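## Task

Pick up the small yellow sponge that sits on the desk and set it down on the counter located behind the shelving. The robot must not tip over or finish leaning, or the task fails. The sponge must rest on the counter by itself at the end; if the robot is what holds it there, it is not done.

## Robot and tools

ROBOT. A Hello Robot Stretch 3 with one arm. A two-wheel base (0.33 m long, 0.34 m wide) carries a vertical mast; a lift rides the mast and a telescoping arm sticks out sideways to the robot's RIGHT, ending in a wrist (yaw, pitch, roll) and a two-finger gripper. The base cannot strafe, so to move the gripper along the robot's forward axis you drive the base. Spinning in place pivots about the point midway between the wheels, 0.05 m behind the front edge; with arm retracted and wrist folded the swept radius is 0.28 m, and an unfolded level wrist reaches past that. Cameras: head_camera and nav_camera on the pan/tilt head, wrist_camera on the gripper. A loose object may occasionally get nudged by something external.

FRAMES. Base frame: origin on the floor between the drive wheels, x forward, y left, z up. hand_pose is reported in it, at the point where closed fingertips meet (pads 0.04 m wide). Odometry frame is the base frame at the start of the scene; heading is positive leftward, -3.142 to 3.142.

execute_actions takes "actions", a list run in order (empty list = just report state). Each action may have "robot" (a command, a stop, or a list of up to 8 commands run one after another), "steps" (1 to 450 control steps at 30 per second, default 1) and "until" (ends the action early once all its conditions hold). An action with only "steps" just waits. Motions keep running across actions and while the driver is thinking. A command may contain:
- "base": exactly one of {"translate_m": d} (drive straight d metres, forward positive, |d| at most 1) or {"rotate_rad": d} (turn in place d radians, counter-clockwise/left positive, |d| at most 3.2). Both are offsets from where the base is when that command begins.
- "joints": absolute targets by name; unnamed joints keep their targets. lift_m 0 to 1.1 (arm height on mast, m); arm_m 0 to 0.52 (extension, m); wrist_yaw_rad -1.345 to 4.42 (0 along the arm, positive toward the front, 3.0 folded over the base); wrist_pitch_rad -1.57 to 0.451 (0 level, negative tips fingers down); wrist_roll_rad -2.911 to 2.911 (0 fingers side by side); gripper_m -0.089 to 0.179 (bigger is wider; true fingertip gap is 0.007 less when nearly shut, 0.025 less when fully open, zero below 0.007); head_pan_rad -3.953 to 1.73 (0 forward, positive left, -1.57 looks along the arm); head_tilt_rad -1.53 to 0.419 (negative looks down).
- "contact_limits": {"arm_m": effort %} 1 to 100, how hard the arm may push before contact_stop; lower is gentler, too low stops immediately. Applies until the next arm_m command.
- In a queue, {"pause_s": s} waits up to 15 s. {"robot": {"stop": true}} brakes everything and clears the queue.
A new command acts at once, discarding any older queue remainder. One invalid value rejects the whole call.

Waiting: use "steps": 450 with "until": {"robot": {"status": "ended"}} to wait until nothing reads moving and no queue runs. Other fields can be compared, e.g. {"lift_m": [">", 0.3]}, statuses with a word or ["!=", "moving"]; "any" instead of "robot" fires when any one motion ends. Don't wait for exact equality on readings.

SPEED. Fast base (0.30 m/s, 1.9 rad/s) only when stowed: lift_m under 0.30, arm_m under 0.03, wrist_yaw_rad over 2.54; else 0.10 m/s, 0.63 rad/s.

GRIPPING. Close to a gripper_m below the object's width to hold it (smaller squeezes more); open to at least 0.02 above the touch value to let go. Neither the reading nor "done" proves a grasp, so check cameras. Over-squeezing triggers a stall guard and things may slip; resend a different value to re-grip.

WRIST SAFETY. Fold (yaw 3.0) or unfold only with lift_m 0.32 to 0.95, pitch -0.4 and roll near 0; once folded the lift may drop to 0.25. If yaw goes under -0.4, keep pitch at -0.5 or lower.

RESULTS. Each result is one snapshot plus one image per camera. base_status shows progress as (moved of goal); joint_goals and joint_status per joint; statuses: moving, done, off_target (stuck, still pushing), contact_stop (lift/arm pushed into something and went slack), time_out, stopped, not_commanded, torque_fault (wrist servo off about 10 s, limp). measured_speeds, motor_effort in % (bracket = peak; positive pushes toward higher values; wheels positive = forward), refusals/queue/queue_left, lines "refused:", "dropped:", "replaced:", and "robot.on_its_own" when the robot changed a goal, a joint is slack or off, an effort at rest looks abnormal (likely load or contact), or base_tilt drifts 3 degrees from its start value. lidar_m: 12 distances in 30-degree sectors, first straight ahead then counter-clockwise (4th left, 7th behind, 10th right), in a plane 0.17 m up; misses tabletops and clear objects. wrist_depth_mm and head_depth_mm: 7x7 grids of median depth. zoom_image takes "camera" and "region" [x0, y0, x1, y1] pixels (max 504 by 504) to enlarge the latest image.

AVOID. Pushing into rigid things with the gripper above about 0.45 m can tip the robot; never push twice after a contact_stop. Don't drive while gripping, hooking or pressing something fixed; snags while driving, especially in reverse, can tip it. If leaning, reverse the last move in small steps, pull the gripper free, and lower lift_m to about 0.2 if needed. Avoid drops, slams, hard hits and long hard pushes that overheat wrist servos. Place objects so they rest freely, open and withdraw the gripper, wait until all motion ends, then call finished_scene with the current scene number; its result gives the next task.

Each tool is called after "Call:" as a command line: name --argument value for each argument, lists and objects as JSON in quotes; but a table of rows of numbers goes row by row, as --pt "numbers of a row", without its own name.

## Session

Call:
execute_actions --actions '[]'

Scene clock: 0.00 s.
robot.base_odometry: x=+0.000 y=+0.000 heading=+0.000 (m, m, rad; robot's odometry frame)
robot.turned_by_wheels: +0.000 (rad since the last result)
robot.turned_by_imu: +0.000 (rad since the last result)
robot.base_tilt: forward=-1.7 right=-0.5 (deg)
robot.lidar_m: 1.26 1.66 1.57 1.27 1.29 1.19 0.96 0.96 1.07 1.93 2.48 1.97
robot.head_depth_mm: 1777 1962 1962 1957 1708 1977 1956 / 1801 1874 1867 1883 1717 1851 1874 / 1756 1787 1801 1792 1736 1119 1808 / 1712 1723 1689 1710 1690 1118 1724 / 1643 1662 1622 1634 1626 1124 1649 / 1581 1579 1569 1583 1587 1593 1584 / 1526 1524 1539 1529 1526 1525 1528
robot.base_status: not_commanded
robot.joint_positions: lift_m=+0.363 arm_m=+0.000 wrist_yaw_rad=+2.940 wrist_pitch_rad=-0.616 wrist_roll_rad=-0.015 gripper_m=+0.037 head_pan_rad=+0.018 head_tilt_rad=-0.008
robot.joint_goals: lift_m=+0.363 arm_m=+0.000 wrist_yaw_rad=+2.940 wrist_pitch_rad=-0.616 wrist_roll_rad=-0.015 gripper_m=+0.037 head_pan_rad=+0.018 head_tilt_rad=-0.008
robot.joint_status: lift_m=not_commanded arm_m=not_commanded wrist_yaw_rad=not_commanded wrist_pitch_rad=not_commanded wrist_roll_rad=not_commanded gripper_m=not_commanded head_pan_rad=not_commanded head_tilt_rad=not_commanded
robot.measured_speeds: translate_m=+0.000 rotate_rad=+0.000 lift_m=+0.000 arm_m=+0.000 wrist_yaw_rad=+0.000 wrist_pitch_rad=+0.000 wrist_roll_rad=+0.000 head_pan_rad=+0.000 head_tilt_rad=+0.000
robot: refusals=0 queue=idle queue_left=0
robot.motor_effort: left_wheel=+0 right_wheel=+1 lift_m=+22 arm_m=+0 wrist_yaw_rad=+0 wrist_pitch_rad=+3 wrist_roll_rad=+1 gripper_m=+0 head_pan_rad=+0 head_tilt_rad=+3 (%)
robot.hand_pose: x=+0.0179 y=+0.0464 z=+0.3340 quat_wxyz=(+0.281, +0.687, +0.148, +0.654) (m; robot's base frame)
robot.wrist_depth_mm: - - - - - - - / 900 - 960 975 - - - / 738 - 774 804 826 845 860 / 636 635 667 673 689 705 725 / 554 558 - 598 601 607 624 / 505 - - 517 532 536 542 / - - - 459 468 475 480
pictures: head_camera (sideways: a quarter turn clockwise sets it upright), nav_camera (sideways: a quarter turn counterclockwise sets it upright), wrist_camera
Images, in order (width x height): head_camera 896x504, nav_camera 672x504, wrist_camera 644x364.

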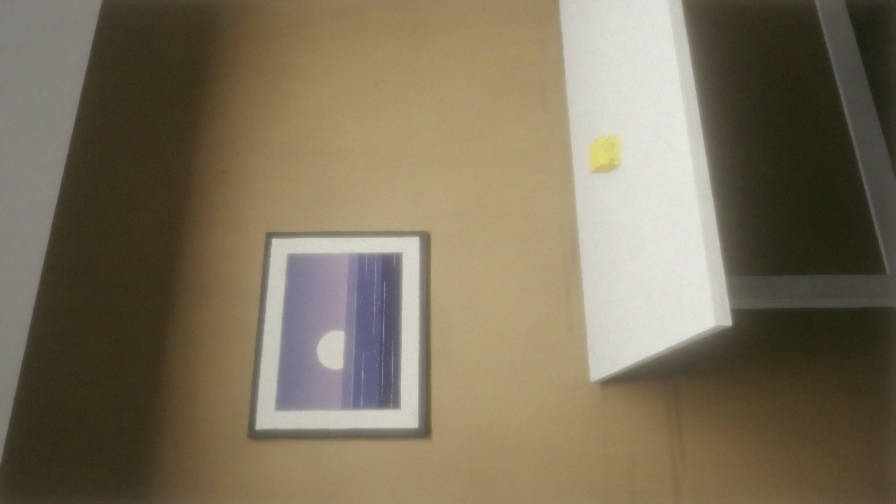

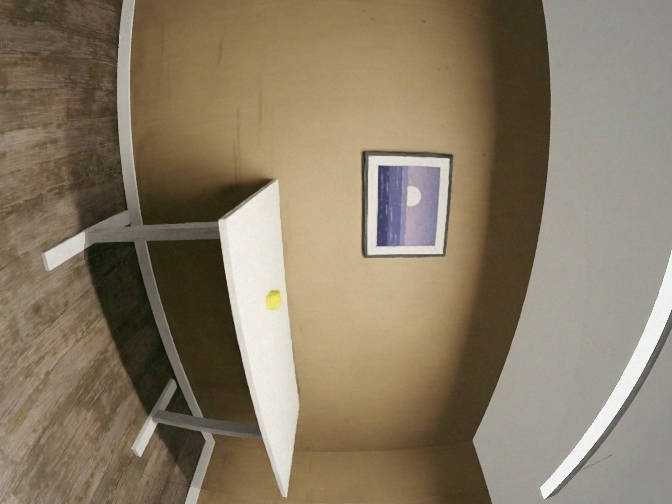

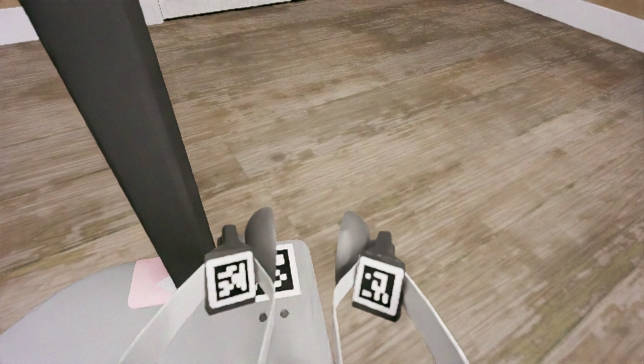

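Call:
execute_actions --actions '[{"robot":{"joints":{"lift_m":0.28,"wrist_pitch_rad":-0.4,"head_pan_rad":-2.8,"head_tilt_rad":-0.4}},"steps":450,"until":{"robot":{"status":"ended"}}}]'

Call:
execute_actions --actions '[{"robot":[{"base":{"rotate_rad":-0.4},"joints":{"head_pan_rad":0.4,"head_tilt_rad":-0.45}},{"base":{"translate_m":0.5}}],"steps":450,"until":{"robot":{"status":"ended"}}}]'

Scene clock: 2.67 s.
robot.base_odometry: x=+0.000 y=+0.000 heading=+0.000 (m, m, rad; robot's odometry frame)
robot.turned_by_wheels: +0.000 (rad since the last result)
robot.turned_by_imu: +0.000 (rad since the last result)
robot.base_tilt: forward=-1.7 right=-0.6 (deg)
robot.lidar_m: 1.26 1.66 1.56 1.26 1.29 1.20 0.96 0.97 1.07 1.93 2.49 1.97
robot.head_depth_mm: 1145 1236 971 1262 1213 1270 1311 / 1141 1262 1337 1484 1342 1289 1304 / 801 959 998 1056 1218 1438 1321 / 2673 2847 2572 2705 2268 1696 1361 / 2635 2752 2417 1357 1294 1536 1318 / 792 863 1300 1054 1343 1446 1318 / 1129 1261 1331 1487 1352 1258 1316
robot.base_status: not_commanded
robot.joint_positions: lift_m=+0.281 arm_m=+0.000 wrist_yaw_rad=+2.940 wrist_pitch_rad=-0.420 wrist_roll_rad=-0.015 gripper_m=+0.037 head_pan_rad=-2.793 head_tilt_rad=-0.395
robot.joint_goals: lift_m=+0.280 arm_m=+0.000 wrist_yaw_rad=+2.940 wrist_pitch_rad=-0.400 wrist_roll_rad=-0.015 gripper_m=+0.037 head_pan_rad=-2.800 head_tilt_rad=-0.400
robot.joint_status: lift_m=done arm_m=not_commanded wrist_yaw_rad=not_commanded wrist_pitch_rad=done wrist_roll_rad=not_commanded gripper_m=not_commanded head_pan_rad=done head_tilt_rad=done
robot.measured_speeds: translate_m=+0.000 rotate_rad=+0.000 lift_m=+0.000 arm_m=+0.000 wrist_yaw_rad=+0.000 wrist_pitch_rad=+0.000 wrist_roll_rad=+0.000 head_pan_rad=+0.000 head_tilt_rad=+0.000
robot: refusals=0 queue=done queue_left=0
robot.motor_effort: left_wheel=+0(0) right_wheel=+1(0) lift_m=+13(21) arm_m=+0(0) wrist_yaw_rad=+1(0) wrist_pitch_rad=+6(6) wrist_roll_rad=+1(1) gripper_m=+0(0) head_pan_rad=-4(39) head_tilt_rad=-3(30) (%)
robot.hand_pose: x=+0.0237 y=+0.0749 z=+0.2928 quat_wxyz=(+0.216, +0.698, +0.079, +0.678) (m; robot's base frame)
robot.wrist_depth_mm: - - - - - - - / - - - - - - - / 863 938 938 964 - - - / 681 - 726 729 765 791 821 / 564 - 608 602 619 627 650 / 479 - - 524 527 527 544 / - - - 441 441 454 457
pictures: head_camera (sideways: a quarter turn clockwise sets it upright), nav_camera (sideways: a quarter turn counterclockwise sets it upright), wrist_camera
Images, in order (width x height): head_camera 896x504, nav_camera 672x504, wrist_camera 644x364.

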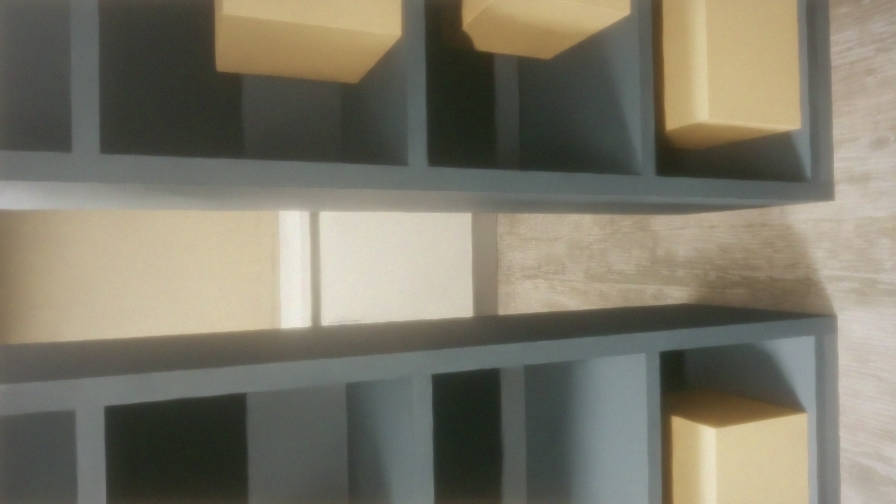

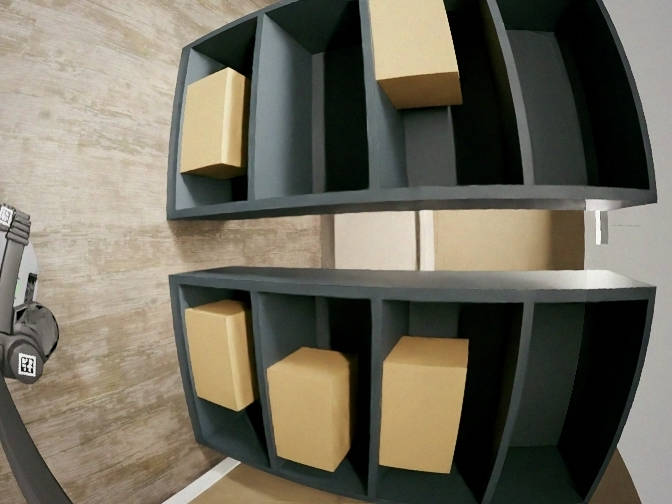

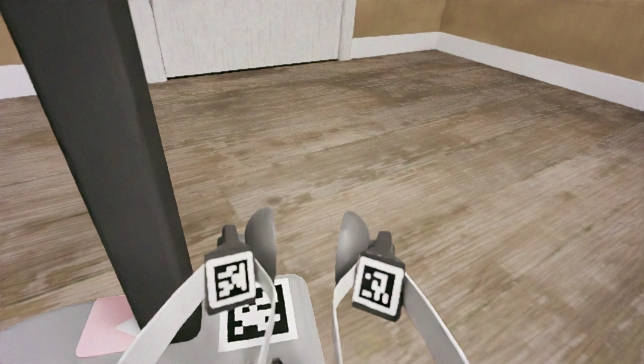

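Scene clock: 8.13 s.
robot.base_odometry: x=+0.461 y=-0.195 heading=-0.400 (m, m, rad; robot's odometry frame)
robot.turned_by_wheels: -0.400 (rad since the last result)
robot.turned_by_imu: -0.408 (rad since the last result)
robot.base_tilt: forward=-1.7 right=-0.5 (deg)
robot.lidar_m: 1.47 0.85 1.29 1.52 1.62 1.61 1.53 1.33 1.34 1.87 2.14 2.14
robot.head_depth_mm: 1295 1417 1432 813 1928 1609 1301 / 1246 1343 1405 819 1833 1615 1313 / 1179 1288 1359 821 1717 1608 1299 / 1142 1233 1313 823 659 1606 1310 / 1098 1185 1264 829 627 1621 1310 / 1040 1141 1208 833 602 1569 1213 / 1003 1089 1168 839 577 1500 1324
robot.base_status: done (translate_m +0.5000 of +0.5000)
robot.joint_positions: lift_m=+0.280 arm_m=+0.000 wrist_yaw_rad=+2.940 wrist_pitch_rad=-0.419 wrist_roll_rad=-0.015 gripper_m=+0.037 head_pan_rad=+0.393 head_tilt_rad=-0.445
robot.joint_goals: lift_m=+0.280 arm_m=+0.000 wrist_yaw_rad=+2.940 wrist_pitch_rad=-0.400 wrist_roll_rad=-0.015 gripper_m=+0.037 head_pan_rad=+0.400 head_tilt_rad=-0.450
robot.joint_status: lift_m=done arm_m=not_commanded wrist_yaw_rad=not_commanded wrist_pitch_rad=done wrist_roll_rad=not_commanded gripper_m=not_commanded head_pan_rad=done head_tilt_rad=done
robot.measured_speeds: translate_m=+0.000 rotate_rad=+0.000 lift_m=+0.000 arm_m=+0.000 wrist_yaw_rad=+0.000 wrist_pitch_rad=+0.000 wrist_roll_rad=+0.000 head_pan_rad=+0.000 head_tilt_rad=+0.000
robot: refusals=0 queue=done queue_left=0
robot.motor_effort: left_wheel=+3(13) right_wheel=-1(6) lift_m=+13(13) arm_m=+0(0) wrist_yaw_rad=+1(0) wrist_pitch_rad=+6(6) wrist_roll_rad=+1(1) gripper_m=+0(0) head_pan_rad=+3(41) head_tilt_rad=-2(10) (%)
robot.hand_pose: x=+0.0237 y=+0.0750 z=+0.2929 quat_wxyz=(+0.216, +0.698, +0.078, +0.679) (m; robot's base frame)
robot.wrist_depth_mm: - - - - - - 984 / - - - - - - - / 859 905 937 956 - 981 - / 678 - 727 745 758 769 813 / 566 - 607 602 622 633 649 / 482 - - 525 531 527 536 / - - - 443 440 456 464
pictures: head_camera (sideways: a quarter turn clockwise sets it upright), nav_camera (sideways: a quarter turn counterclockwise sets it upright), wrist_camera
Images, in order (width x height): head_camera 896x504, nav_camera 672x504, wrist_camera 644x364.

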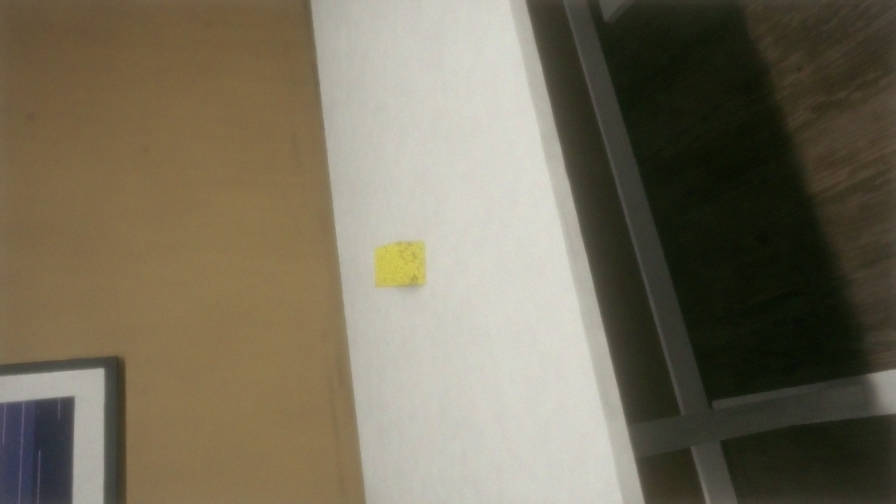

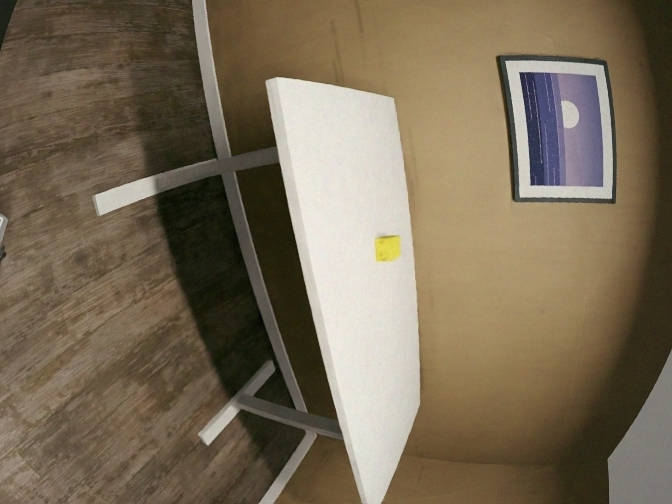

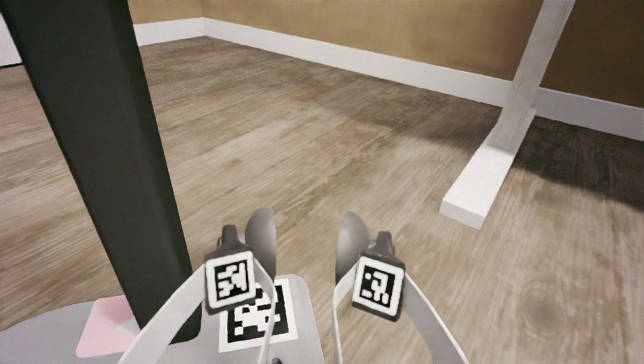

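Call:
execute_actions --actions '[{"robot":[{"base":{"translate_m":0.2}},{"base":{"rotate_rad":2.18},"joints":{"head_pan_rad":-1.6,"head_tilt_rad":-0.6}},{"joints":{"lift_m":1.05,"wrist_roll_rad":0}}],"steps":450,"until":{"robot":{"lift_m":[">",0.4]}}},{"robot":{"joints":{"wrist_yaw_rad":1.7}},"steps":450,"until":{"robot":{"lift_m":[">",1.0]}}},{"robot":{"joints":{"wrist_yaw_rad":-0.2,"gripper_m":0.16,"arm_m":0.3}},"steps":450,"until":{"robot":{"status":"ended"}}}]'

Scene clock: 25.00 s.
robot.base_odometry: x=+0.645 y=-0.273 heading=+1.780 (m, m, rad; robot's odometry frame)
robot.turned_by_wheels: +2.180 (rad since the last result)
robot.turned_by_imu: +2.211 (rad since the last result)
robot.base_tilt: forward=-1.7 right=-0.5 (deg)
robot.lidar_m: 1.75 1.77 1.67 1.48 1.50 1.89 2.00 1.28 1.25 1.15 0.71 1.43
robot.head_depth_mm: 989 - 887 613 504 1425 1192 / 961 1122 835 615 504 1433 1201 / 945 - 785 617 489 1439 1196 / 946 - 796 621 491 1445 1197 / 931 1036 905 623 476 1427 1193 / 916 1010 910 625 476 1133 1184 / 897 988 912 628 477 1410 1209
robot.base_status: done (rotate_rad +2.1799 of +2.1800)
robot.joint_positions: lift_m=+1.049 arm_m=+0.300 wrist_yaw_rad=-0.199 wrist_pitch_rad=-0.419 wrist_roll_rad=-0.005 gripper_m=+0.160 head_pan_rad=-1.593 head_tilt_rad=-0.593
robot.joint_goals: lift_m=+1.050 arm_m=+0.300 wrist_yaw_rad=-0.200 wrist_pitch_rad=-0.400 wrist_roll_rad=+0.000 gripper_m=+0.160 head_pan_rad=-1.600 head_tilt_rad=-0.600
robot.joint_status: lift_m=done arm_m=done wrist_yaw_rad=done wrist_pitch_rad=done wrist_roll_rad=done gripper_m=done head_pan_rad=done head_tilt_rad=done
robot.measured_speeds: translate_m=+0.000 rotate_rad=+0.000 lift_m=+0.000 arm_m=+0.000 wrist_yaw_rad=+0.000 wrist_pitch_rad=+0.000 wrist_roll_rad=+0.000 head_pan_rad=+0.000 head_tilt_rad=+0.000
robot: refusals=0 queue=done queue_left=0
robot.motor_effort: left_wheel=-3(15) right_wheel=+3(8) lift_m=+28(28) arm_m=+3(3) wrist_yaw_rad=-1(6) wrist_pitch_rad=+5(6) wrist_roll_rad=+2(3) gripper_m=-1(96) head_pan_rad=-4(41) head_tilt_rad=-4(21) (%)
robot.hand_pose: x=-0.0658 y=-0.6645 z=+1.0620 quat_wxyz=(+0.676, +0.078, -0.701, -0.215) (m; robot's base frame)
robot.wrist_depth_mm: 474 511 557 614 682 771 875 / 509 548 605 668 735 803 891 / 491 503 515 533 550 565 583 / 380 392 399 413 417 431 443 / 322 327 316 287 340 354 351 / - 272 259 238 284 - 294 / 227 235 237 241 244 241 255
pictures: head_camera (sideways: a quarter turn clockwise sets it upright), nav_camera (sideways: a quarter turn counterclockwise sets it upright), wrist_camera
Images, in order (width x height): head_camera 896x504, nav_camera 672x504, wrist_camera 644x364.

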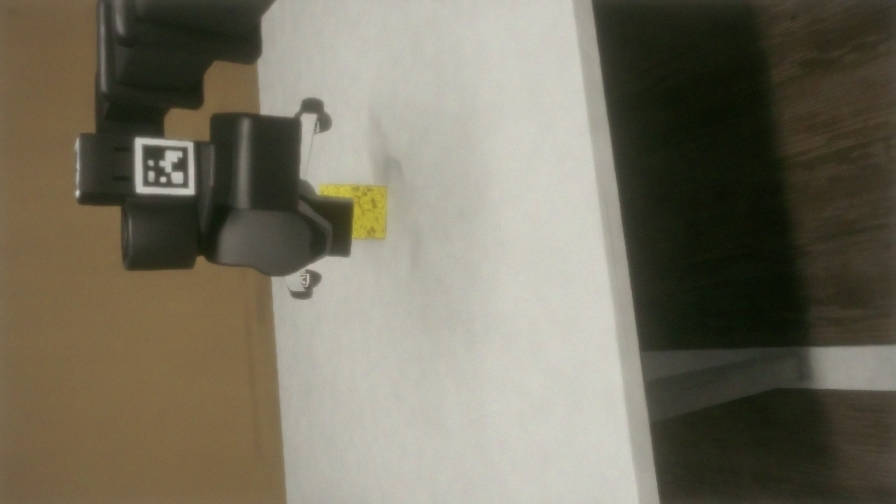

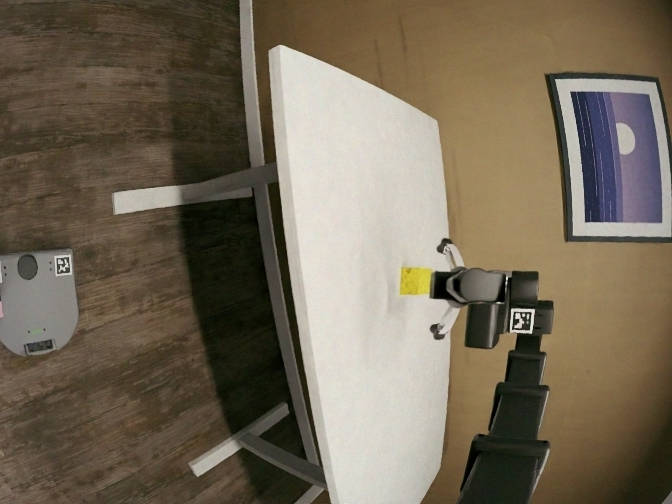

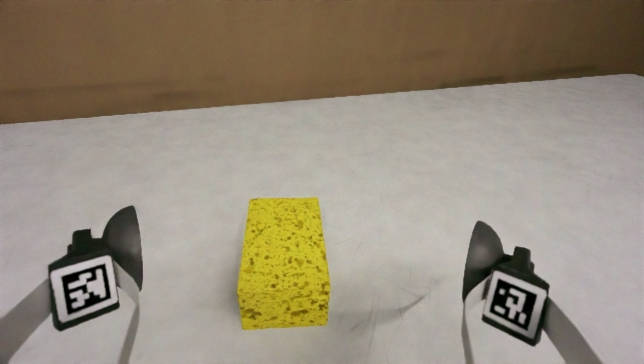

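Call:
execute_actions --actions '[{"robot":{"joints":{"lift_m":0.972,"arm_m":0.385,"gripper_m":0.12}},"steps":450,"until":{"robot":{"status":"ended"}}}]'

Scene clock: 27.33 s.
robot.base_odometry: x=+0.645 y=-0.273 heading=+1.780 (m, m, rad; robot's odometry frame)
robot.turned_by_wheels: +0.000 (rad since the last result)
robot.turned_by_imu: +0.000 (rad since the last result)
robot.base_tilt: forward=-1.7 right=-0.5 (deg)
robot.lidar_m: 1.75 1.77 1.67 1.49 1.49 1.89 2.00 1.28 1.26 1.15 0.71 1.43
robot.head_depth_mm: 1005 1112 - - 504 1421 1193 / 978 1076 813 615 506 1436 1194 / 963 1044 - 618 488 1431 1200 / 943 1038 929 622 491 1440 1200 / 934 1036 900 623 476 1435 1206 / 912 1008 910 627 476 1136 1178 / 895 992 916 627 478 1400 1212
robot.base_status: done (rotate_rad +2.1799 of +2.1800)
robot.joint_positions: lift_m=+0.972 arm_m=+0.385 wrist_yaw_rad=-0.199 wrist_pitch_rad=-0.419 wrist_roll_rad=-0.005 gripper_m=+0.120 head_pan_rad=-1.593 head_tilt_rad=-0.593
robot.joint_goals: lift_m=+0.972 arm_m=+0.385 wrist_yaw_rad=-0.200 wrist_pitch_rad=-0.400 wrist_roll_rad=+0.000 gripper_m=+0.120 head_pan_rad=-1.600 head_tilt_rad=-0.600
robot.joint_status: lift_m=done arm_m=done wrist_yaw_rad=done wrist_pitch_rad=done wrist_roll_rad=done gripper_m=done head_pan_rad=done head_tilt_rad=done
robot.measured_speeds: translate_m=+0.000 rotate_rad=+0.000 lift_m=+0.000 arm_m=+0.000 wrist_yaw_rad=+0.000 wrist_pitch_rad=+0.000 wrist_roll_rad=+0.000 head_pan_rad=+0.000 head_tilt_rad=+0.000
robot: refusals=0 queue=done queue_left=0
robot.motor_effort: left_wheel=-3(3) right_wheel=+2(2) lift_m=+12(28) arm_m=+3(0) wrist_yaw_rad=-2(2) wrist_pitch_rad=+5(6) wrist_roll_rad=+3(3) gripper_m=+0(98) head_pan_rad=-3(4) head_tilt_rad=-4(3) (%)
robot.hand_pose: x=-0.0658 y=-0.7495 z=+0.9851 quat_wxyz=(+0.676, +0.078, -0.701, -0.215) (m; robot's base frame)
robot.wrist_depth_mm: 412 439 478 529 585 651 745 / 422 453 477 494 522 545 574 / 319 330 341 351 362 372 387 / 252 257 260 189 276 282 291 / 208 217 201 154 230 229 232 / 182 - 136 130 181 192 194 / - 154 117 112 154 161 166
pictures: head_camera (sideways: a quarter turn clockwise sets it upright), nav_camera (sideways: a quarter turn counterclockwise sets it upright), wrist_camera
Images, in order (width x height): head_camera 896x504, nav_camera 672x504, wrist_camera 644x364.

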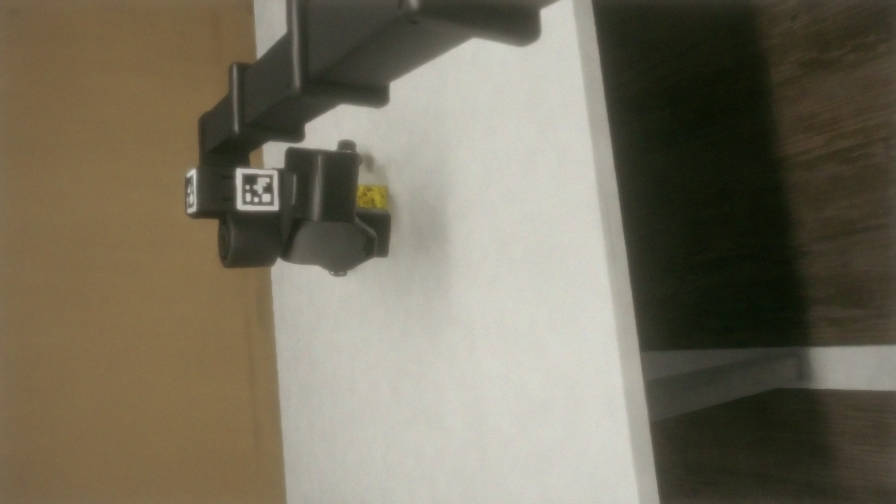

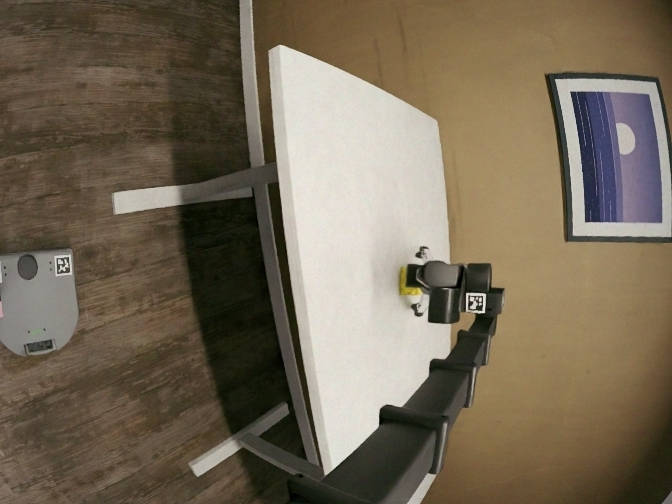

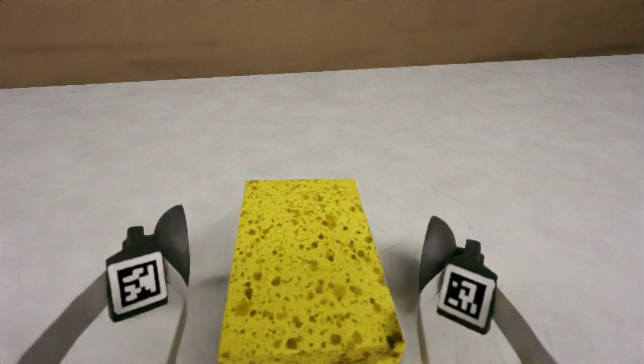

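Call:
execute_actions --actions '[{"robot":[{"joints":{"lift_m":0.964,"arm_m":0.37}},{"joints":{"gripper_m":0.02,"head_pan_rad":1.7,"head_tilt_rad":-0.5}},{"joints":{"lift_m":1.01}}],"steps":450,"until":{"robot":{"status":"ended"}}}]'

Scene clock: 31.67 s.
robot.base_odometry: x=+0.645 y=-0.273 heading=+1.780 (m, m, rad; robot's odometry frame)
robot.turned_by_wheels: +0.000 (rad since the last result)
robot.turned_by_imu: -0.001 (rad since the last result)
robot.base_tilt: forward=-1.7 right=-0.4 (deg)
robot.lidar_m: 1.75 1.77 1.67 1.48 1.50 1.89 2.00 1.28 1.25 1.15 0.71 1.43
robot.head_depth_mm: 1456 1491 1620 1779 1859 1513 1249 / 2995 3330 3118 2397 1938 1529 1258 / 1545 1687 1885 1775 1848 1536 1259 / 1598 1719 1931 1784 1818 1535 1255 / 1593 1364 1923 1790 1801 1491 1271 / 1582 1322 - - - - - / 1523 1315 - - - - -
robot.base_status: done (rotate_rad +2.1799 of +2.1800)
robot.joint_positions: lift_m=+1.009 arm_m=+0.370 wrist_yaw_rad=-0.199 wrist_pitch_rad=-0.418 wrist_roll_rad=-0.005 gripper_m=+0.024 head_pan_rad=+1.693 head_tilt_rad=-0.507
robot.joint_goals: lift_m=+1.010 arm_m=+0.370 wrist_yaw_rad=-0.200 wrist_pitch_rad=-0.400 wrist_roll_rad=+0.000 gripper_m=+0.023 head_pan_rad=+1.700 head_tilt_rad=-0.500
robot.joint_status: lift_m=done arm_m=done wrist_yaw_rad=done wrist_pitch_rad=done wrist_roll_rad=done gripper_m=done head_pan_rad=done head_tilt_rad=done
robot.measured_speeds: translate_m=+0.000 rotate_rad=+0.000 lift_m=+0.000 arm_m=+0.000 wrist_yaw_rad=+0.000 wrist_pitch_rad=+0.000 wrist_roll_rad=+0.000 head_pan_rad=+0.000 head_tilt_rad=+0.000
robot: refusals=0 queue=done queue_left=0
robot.motor_effort: left_wheel=-3(3) right_wheel=+2(2) lift_m=+28(28) arm_m=-3(4) wrist_yaw_rad=-2(1) wrist_pitch_rad=+5(5) wrist_roll_rad=+2(3) gripper_m=-23(99) head_pan_rad=+3(41) head_tilt_rad=+4(15) (%)
robot.hand_pose: x=-0.0658 y=-0.7353 z=+1.0222 quat_wxyz=(+0.676, +0.078, -0.701, -0.215) (m; robot's base frame)
robot.wrist_depth_mm: 423 452 493 546 599 675 785 / 450 488 529 579 629 700 712 / 402 412 422 440 449 464 485 / 316 320 188 182 342 351 365 / 258 265 143 141 287 284 291 / 219 226 120 125 138 239 241 / 192 194 185 141 200 206 208
pictures: head_camera (sideways: a quarter turn clockwise sets it upright), nav_camera (sideways: a quarter turn counterclockwise sets it upright), wrist_camera
Images, in order (width x height): head_camera 896x504, nav_camera 672x504, wrist_camera 644x364.

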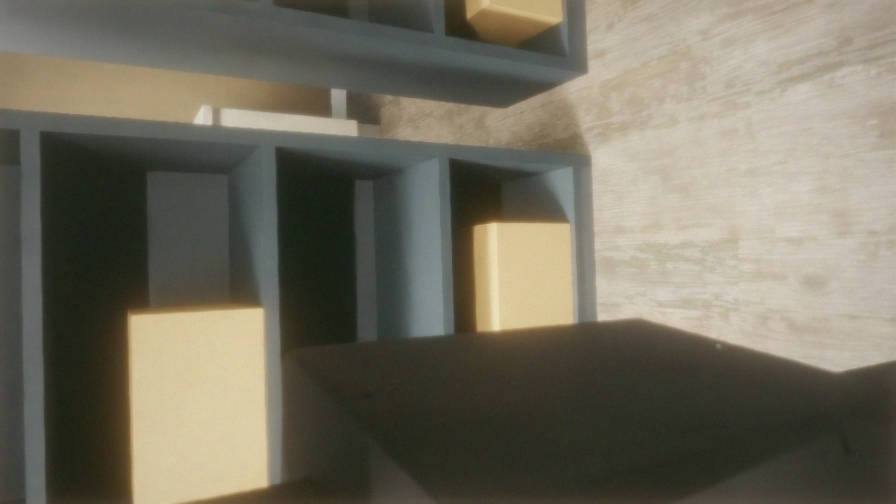

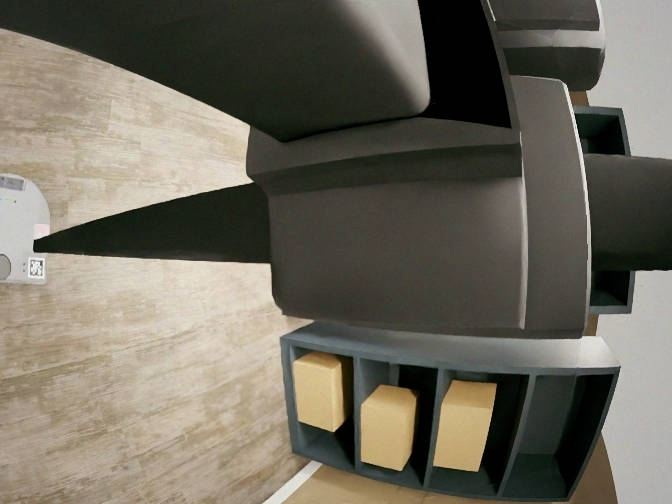

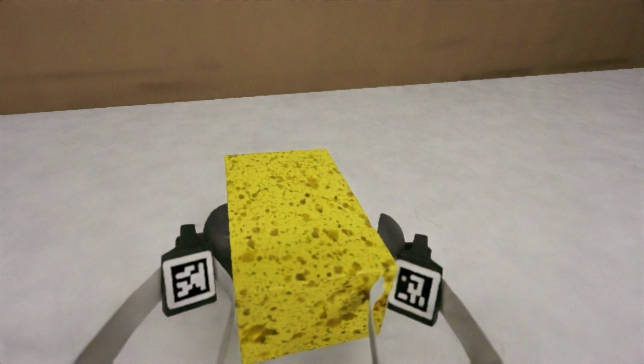

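Call:
execute_actions --actions '[{"robot":{"base":{"rotate_rad":2.3},"joints":{"arm_m":0.0,"wrist_yaw_rad":1.6,"head_pan_rad":-0.2,"head_tilt_rad":-0.6}},"steps":450,"until":{"robot":{"arm_m":["<",0.1],"rotate_rad":[">",1.0]}}},{"robot":{"joints":{"lift_m":0.28}},"steps":450,"until":{"robot":{"lift_m":["<",0.93]}}},{"robot":{"joints":{"wrist_yaw_rad":2.75}},"steps":450,"until":{"robot":{"base_status":["!=","moving"]}}},{"robot":{"base":{"translate_m":0.45}},"steps":5}]'

Scene clock: 37.23 s.
robot.base_odometry: x=+0.643 y=-0.274 heading=-2.203 (m, m, rad; robot's odometry frame)
robot.turned_by_wheels: +2.300 (rad since the last result)
robot.turned_by_imu: +2.344 (rad since the last result)
robot.base_tilt: forward=-2.4 right=+0.7 (deg)
robot.lidar_m: 1.56 2.05 2.00 1.27 1.17 0.71 1.21 1.73 1.75 1.87 1.50 1.48
robot.head_depth_mm: 1214 1285 1800 1653 1732 1436 1187 / 1265 1328 1855 1752 1765 1426 1192 / 1318 1394 1877 2066 1769 1433 1198 / 3110 3521 3022 2143 1790 1448 1207 / 3451 3742 3414 2342 1782 1449 1210 / 3024 3142 2027 2177 1799 1442 1205 / 2574 1851 2197 2279 1815 1456 1209
robot.base_status: moving (translate_m +0.0022 of +0.4500)
robot.joint_positions: lift_m=+0.780 arm_m=+0.000 wrist_yaw_rad=+2.747 wrist_pitch_rad=-0.418 wrist_roll_rad=-0.004 gripper_m=+0.024 head_pan_rad=-0.193 head_tilt_rad=-0.593
robot.joint_goals: lift_m=+0.280 arm_m=+0.000 wrist_yaw_rad=+2.750 wrist_pitch_rad=-0.400 wrist_roll_rad=+0.000 gripper_m=+0.023 head_pan_rad=-0.200 head_tilt_rad=-0.600
robot.joint_status: lift_m=moving arm_m=moving wrist_yaw_rad=moving wrist_pitch_rad=done wrist_roll_rad=done gripper_m=done head_pan_rad=done head_tilt_rad=done
robot.measured_speeds: translate_m=+0.023 rotate_rad=+0.000 lift_m=-0.110 arm_m=+0.000 wrist_yaw_rad=+0.010 wrist_pitch_rad=+0.000 wrist_roll_rad=+0.000 head_pan_rad=+0.000 head_tilt_rad=+0.000
robot: refusals=0 queue=running queue_left=0
robot.motor_effort: left_wheel=+0(11) right_wheel=+5(7) lift_m=+12(28) arm_m=-3(2) wrist_yaw_rad=+3(4) wrist_pitch_rad=+5(5) wrist_roll_rad=+2(3) gripper_m=-23(24) head_pan_rad=-4(42) head_tilt_rad=-4(16) (%)
robot.hand_pose: x=+0.0650 y=+0.0619 z=+0.7928 quat_wxyz=(+0.280, +0.705, +0.009, +0.651) (m; robot's base frame)
robot.wrist_depth_mm: - - - - - - - / - - - - - - - / - - - - - - - / - - 188 181 - - - / - - 143 141 - - - / - - 120 125 138 - - / 941 944 921 141 978 - -
pictures: head_camera (sideways: a quarter turn clockwise sets it upright), nav_camera (sideways: a quarter turn counterclockwise sets it upright), wrist_camera
Images, in order (width x height): head_camera 896x504, nav_camera 672x504, wrist_camera 644x364.

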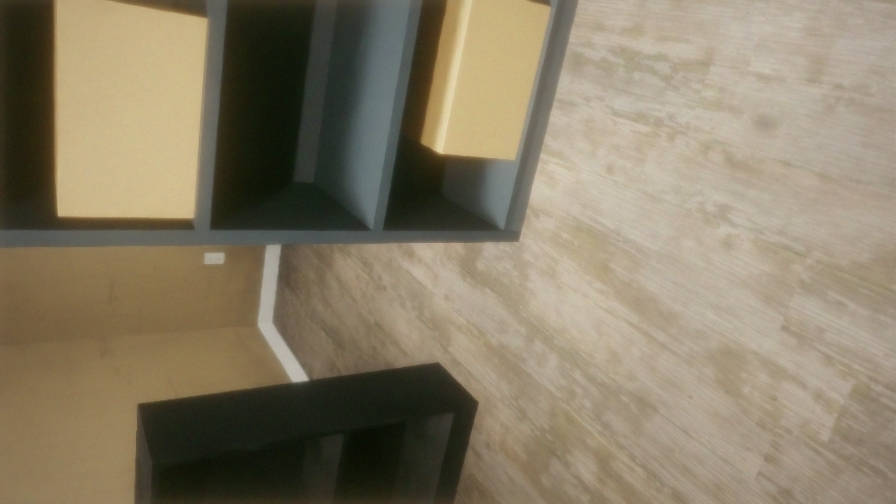

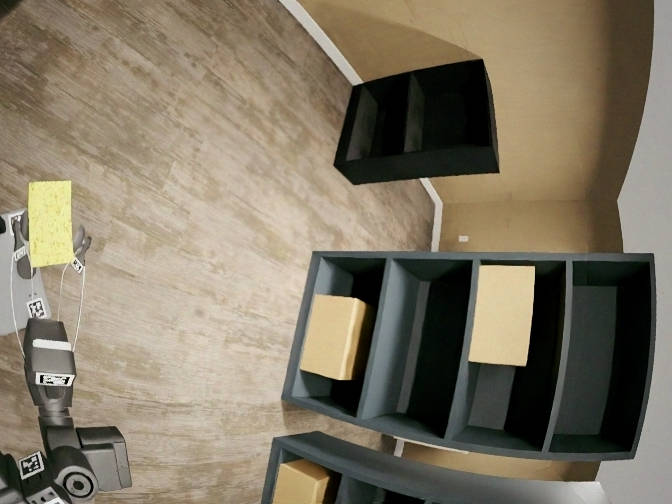

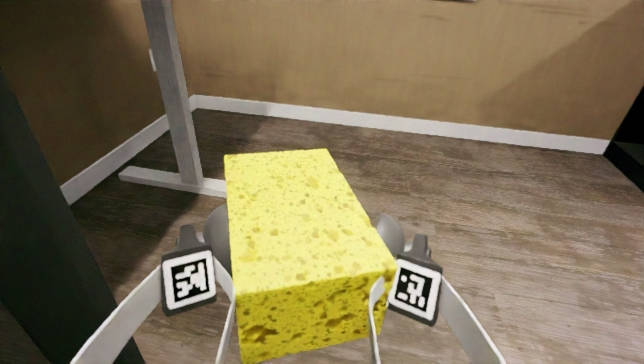

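Call:
execute_actions --actions '[{"steps":300,"until":{"robot":{"status":"ended"}}},{"robot":[{"base":{"rotate_rad":0.217}},{"base":{"translate_m":1.0}},{"base":{"rotate_rad":-0.862},"joints":{"head_pan_rad":0,"head_tilt_rad":-1.0}}],"steps":450,"until":{"robot":{"status":"ended"}}}]'

Scene clock: 50.97 s.
robot.base_odometry: x=-0.025 y=-1.550 heading=-2.848 (m, m, rad; robot's odometry frame)
robot.turned_by_wheels: -0.645 (rad since the last result)
robot.turned_by_imu: -0.660 (rad since the last result)
robot.base_tilt: forward=-1.8 right=-0.5 (deg)
robot.lidar_m: 1.96 0.44 0.87 1.03 1.05 1.38 1.75 2.08 2.88 2.07 0.77 0.55
robot.head_depth_mm: 1838 2010 977 1024 1140 1198 1078 / 1811 2045 1763 1481 1321 1206 1090 / 1802 2060 1761 1521 1354 1199 1107 / 1790 2083 1790 1541 1353 1200 1094 / 2211 2076 1778 1542 1360 1206 1090 / 2297 2128 1806 1487 1087 1187 1088 / 2262 2143 733 699 1191 1189 1097
robot.base_status: done (rotate_rad -0.8619 of -0.8620)
robot.joint_positions: lift_m=+0.280 arm_m=+0.000 wrist_yaw_rad=+2.748 wrist_pitch_rad=-0.418 wrist_roll_rad=-0.004 gripper_m=+0.024 head_pan_rad=-0.007 head_tilt_rad=-0.988
robot.joint_goals: lift_m=+0.280 arm_m=+0.000 wrist_yaw_rad=+2.750 wrist_pitch_rad=-0.400 wrist_roll_rad=+0.000 gripper_m=+0.023 head_pan_rad=+0.000 head_tilt_rad=-1.000
robot.joint_status: lift_m=done arm_m=done wrist_yaw_rad=done wrist_pitch_rad=done wrist_roll_rad=done gripper_m=done head_pan_rad=done head_tilt_rad=done
robot.measured_speeds: translate_m=+0.000 rotate_rad=+0.000 lift_m=+0.000 arm_m=+0.000 wrist_yaw_rad=+0.000 wrist_pitch_rad=+0.000 wrist_roll_rad=+0.000 head_pan_rad=+0.000 head_tilt_rad=+0.000
robot: refusals=0 queue=done queue_left=0
robot.motor_effort: left_wheel=+3(14) right_wheel=-1(9) lift_m=+13(14) arm_m=-3(3) wrist_yaw_rad=+2(3) wrist_pitch_rad=+5(5) wrist_roll_rad=+2(2) gripper_m=-23(22) head_pan_rad=+3(21) head_tilt_rad=-6(35) (%)
robot.hand_pose: x=+0.0647 y=+0.0620 z=+0.2931 quat_wxyz=(+0.279, +0.705, +0.010, +0.651) (m; robot's base frame)
robot.wrist_depth_mm: 827 913 - - 863 397 463 / 858 989 - - 910 438 559 / 894 922 945 835 764 484 - / 710 708 189 182 610 585 813 / - 577 143 141 576 610 639 / - 504 119 125 138 524 533 / - - 129 142 438 455 457
pictures: head_camera (sideways: a quarter turn clockwise sets it upright), nav_camera (sideways: a quarter turn counterclockwise sets it upright), wrist_camera
Images, in order (width x height): head_camera 896x504, nav_camera 672x504, wrist_camera 644x364.

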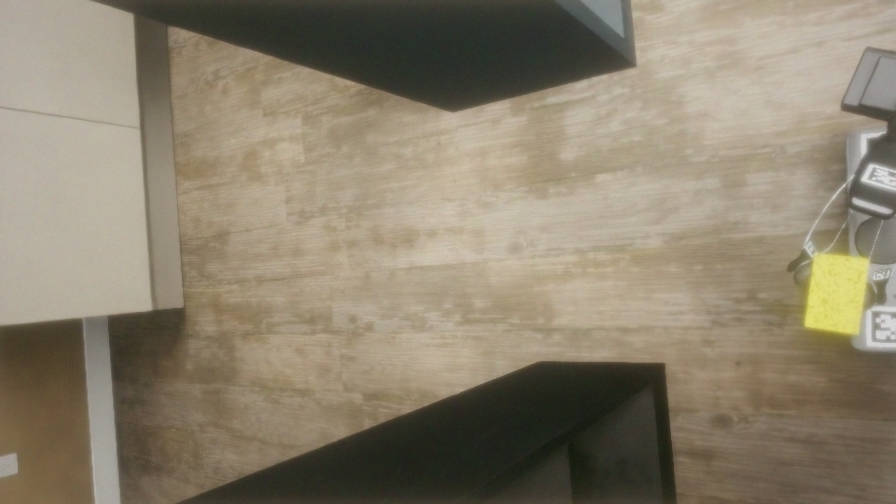

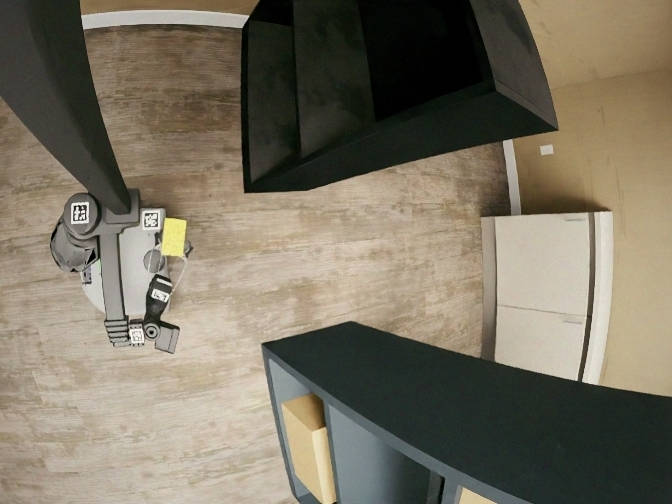

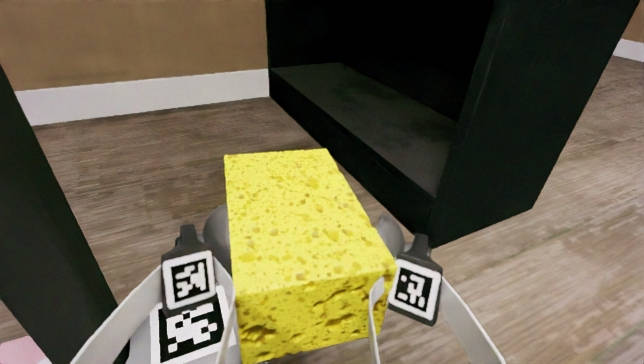

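Call:
execute_actions --actions '[{"robot":[{"base":{"translate_m":1.0}}],"steps":450,"until":{"robot":{"translate_m":[">",0.5]}}},{"robot":[{"base":{"translate_m":0.93},"joints":{"head_pan_rad":-1.57,"head_tilt_rad":-0.6}},{"base":{"rotate_rad":1.4},"joints":{"lift_m":0.95}}],"steps":450,"until":{"robot":{"lift_m":[">",0.6]}}},{"robot":{"joints":{"wrist_yaw_rad":0.0}},"steps":450,"until":{"robot":{"lift_m":[">",0.8]}}}]'

Scene clock: 63.10 s.
robot.base_odometry: x=-1.397 y=-1.965 heading=-1.448 (m, m, rad; robot's odometry frame)
robot.turned_by_wheels: +1.400 (rad since the last result)
robot.turned_by_imu: +1.422 (rad since the last result)
robot.base_tilt: forward=-1.7 right=-0.5 (deg)
robot.lidar_m: 1.12 1.12 0.90 0.84 0.67 0.71 1.27 0.99 0.59 0.52 0.52 1.27
robot.head_depth_mm: 994 1125 953 700 778 967 1236 / 967 1090 963 675 745 914 1073 / 953 1066 968 676 715 820 - / 925 1032 975 681 676 532 1064 / 908 1006 977 680 661 781 977 / 884 982 981 687 635 754 1003 / 861 954 1020 688 614 1352 1199
robot.base_status: done (rotate_rad +1.3999 of +1.4000)
robot.joint_positions: lift_m=+0.803 arm_m=+0.000 wrist_yaw_rad=+0.092 wrist_pitch_rad=-0.419 wrist_roll_rad=-0.004 gripper_m=+0.024 head_pan_rad=-1.563 head_tilt_rad=-0.605
robot.joint_goals: lift_m=+0.950 arm_m=+0.000 wrist_yaw_rad=+0.000 wrist_pitch_rad=-0.400 wrist_roll_rad=+0.000 gripper_m=+0.023 head_pan_rad=-1.570 head_tilt_rad=-0.600
robot.joint_status: lift_m=moving arm_m=done wrist_yaw_rad=moving wrist_pitch_rad=done wrist_roll_rad=done gripper_m=done head_pan_rad=done head_tilt_rad=done
robot.measured_speeds: translate_m=+0.000 rotate_rad=+0.000 lift_m=+0.110 arm_m=+0.000 wrist_yaw_rad=-0.779 wrist_pitch_rad=+0.000 wrist_roll_rad=+0.000 head_pan_rad=+0.000 head_tilt_rad=+0.000
robot: refusals=0 queue=running queue_left=0
robot.motor_effort: left_wheel=-3(15) right_wheel=+3(5) lift_m=+28(28) arm_m=-3(3) wrist_yaw_rad=-4(3) wrist_pitch_rad=+6(6) wrist_roll_rad=+2(2) gripper_m=-23(24) head_pan_rad=-4(41) head_tilt_rad=+3(30) (%)
robot.hand_pose: x=-0.0009 y=-0.3686 z=+0.8158 quat_wxyz=(+0.699, +0.179, -0.682, -0.115) (m; robot's base frame)
robot.wrist_depth_mm: 215 220 230 241 249 263 275 / 252 260 272 285 298 312 331 / 272 284 298 310 328 348 367 / 303 312 188 182 367 392 413 / - 343 143 142 406 445 479 / - 377 120 125 138 519 568 / 961 457 437 141 572 624 692
pictures: head_camera (sideways: a quarter turn clockwise sets it upright), nav_camera (sideways: a quarter turn counterclockwise sets it upright), wrist_camera
Images, in order (width x height): head_camera 896x504, nav_camera 672x504, wrist_camera 644x364.

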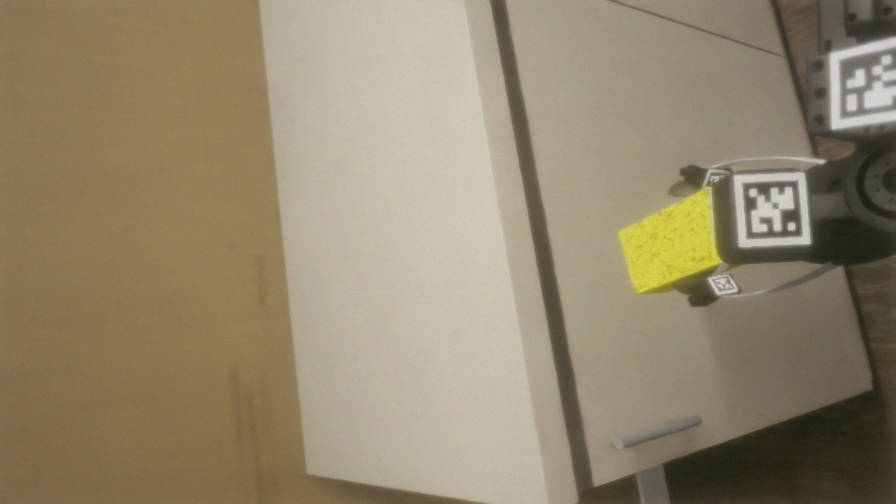

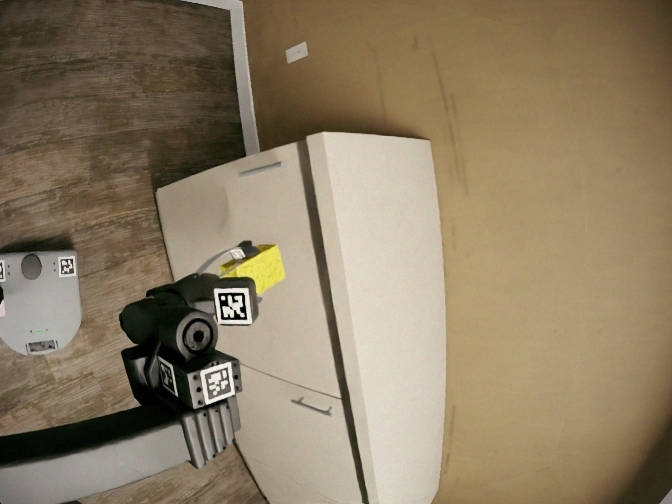

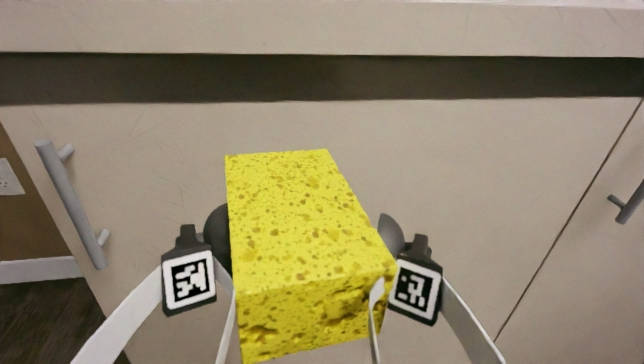

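Place height ≈0.93.

Call:
execute_actions --actions '[{"robot":{"joints":{"lift_m":0.97}},"steps":450,"until":{"robot":{"lift_m":[">",0.955]}}},{"robot":{"joints":{"arm_m":0.33}},"steps":450,"until":{"robot":{"arm_m":[">",0.24]}}},{"robot":{"joints":{"lift_m":0.95}},"steps":450,"until":{"robot":{"status":"ended"}}}]'

Scene clock: 68.03 s.
robot.base_odometry: x=-1.397 y=-1.965 heading=-1.448 (m, m, rad; robot's odometry frame)
robot.turned_by_wheels: +0.000 (rad since the last result)
robot.turned_by_imu: -0.001 (rad since the last result)
robot.base_tilt: forward=-1.8 right=-0.6 (deg)
robot.lidar_m: 1.12 1.12 0.90 0.84 0.67 0.71 1.27 0.99 0.59 0.52 0.52 1.28
robot.head_depth_mm: 996 1119 1096 - 780 965 1159 / 973 1078 - 671 746 910 1145 / 949 1051 - 649 715 868 1116 / 927 1028 974 650 684 822 1034 / 902 1004 981 685 659 785 979 / 884 975 978 685 635 752 1005 / 863 958 1021 686 613 1356 1206
robot.base_status: done (rotate_rad +1.3999 of +1.4000)
robot.joint_positions: lift_m=+0.950 arm_m=+0.330 wrist_yaw_rad=+0.001 wrist_pitch_rad=-0.419 wrist_roll_rad=-0.004 gripper_m=+0.024 head_pan_rad=-1.563 head_tilt_rad=-0.605
robot.joint_goals: lift_m=+0.950 arm_m=+0.330 wrist_yaw_rad=+0.000 wrist_pitch_rad=-0.400 wrist_roll_rad=+0.000 gripper_m=+0.023 head_pan_rad=-1.570 head_tilt_rad=-0.600
robot.joint_status: lift_m=done arm_m=done wrist_yaw_rad=done wrist_pitch_rad=done wrist_roll_rad=done gripper_m=done head_pan_rad=done head_tilt_rad=done
robot.measured_speeds: translate_m=+0.000 rotate_rad=+0.000 lift_m=+0.000 arm_m=+0.000 wrist_yaw_rad=+0.000 wrist_pitch_rad=+0.000 wrist_roll_rad=+0.000 head_pan_rad=+0.000 head_tilt_rad=+0.000
robot: refusals=0 queue=done queue_left=0
robot.motor_effort: left_wheel=-3(3) right_wheel=+3(3) lift_m=+13(27) arm_m=+3(5) wrist_yaw_rad=-1(0) wrist_pitch_rad=+6(6) wrist_roll_rad=+2(2) gripper_m=-23(23) head_pan_rad=-3(3) head_tilt_rad=+3(3) (%)
robot.hand_pose: x=-0.0213 y=-0.6989 z=+0.9630 quat_wxyz=(+0.693, +0.148, -0.690, -0.147) (m; robot's base frame)
robot.wrist_depth_mm: 447 468 500 531 569 611 664 / 464 486 516 559 583 616 644 / 363 368 384 393 405 418 430 / 284 288 188 182 310 317 326 / 234 236 143 141 259 255 260 / 198 202 120 125 138 215 217 / 173 174 166 141 179 185 186
pictures: head_camera (sideways: a quarter turn clockwise sets it upright), nav_camera (sideways: a quarter turn counterclockwise sets it upright), wrist_camera
Images, in order (width x height): head_camera 896x504, nav_camera 672x504, wrist_camera 644x364.

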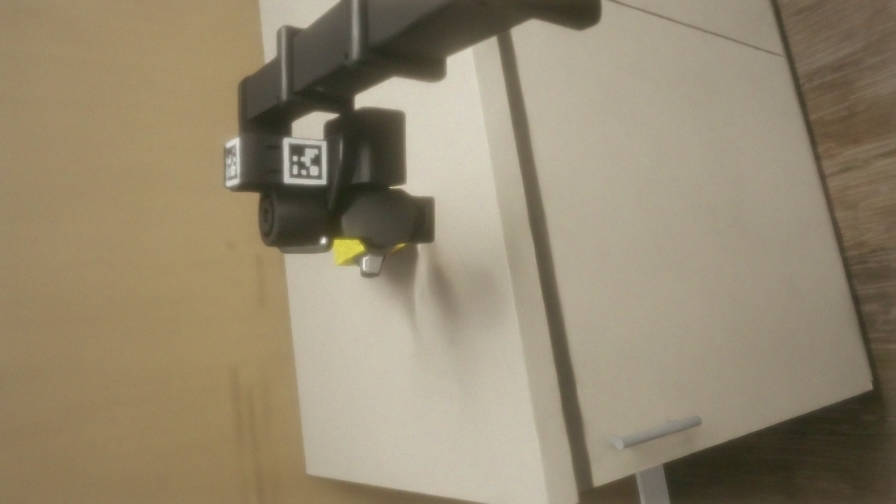

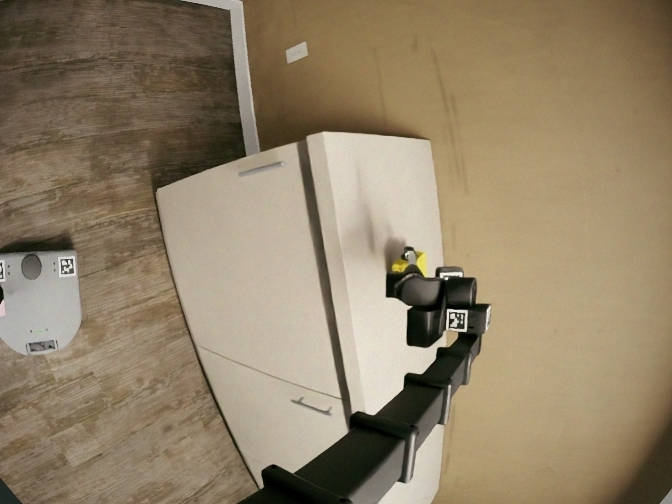

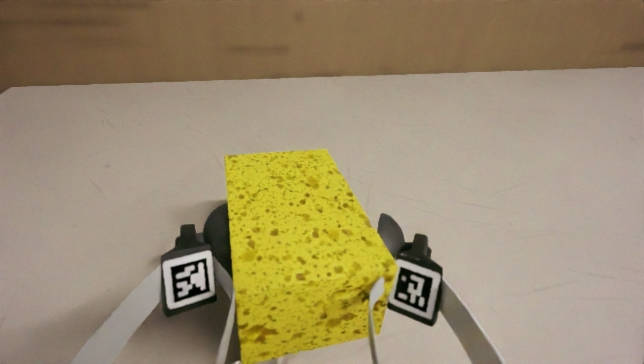

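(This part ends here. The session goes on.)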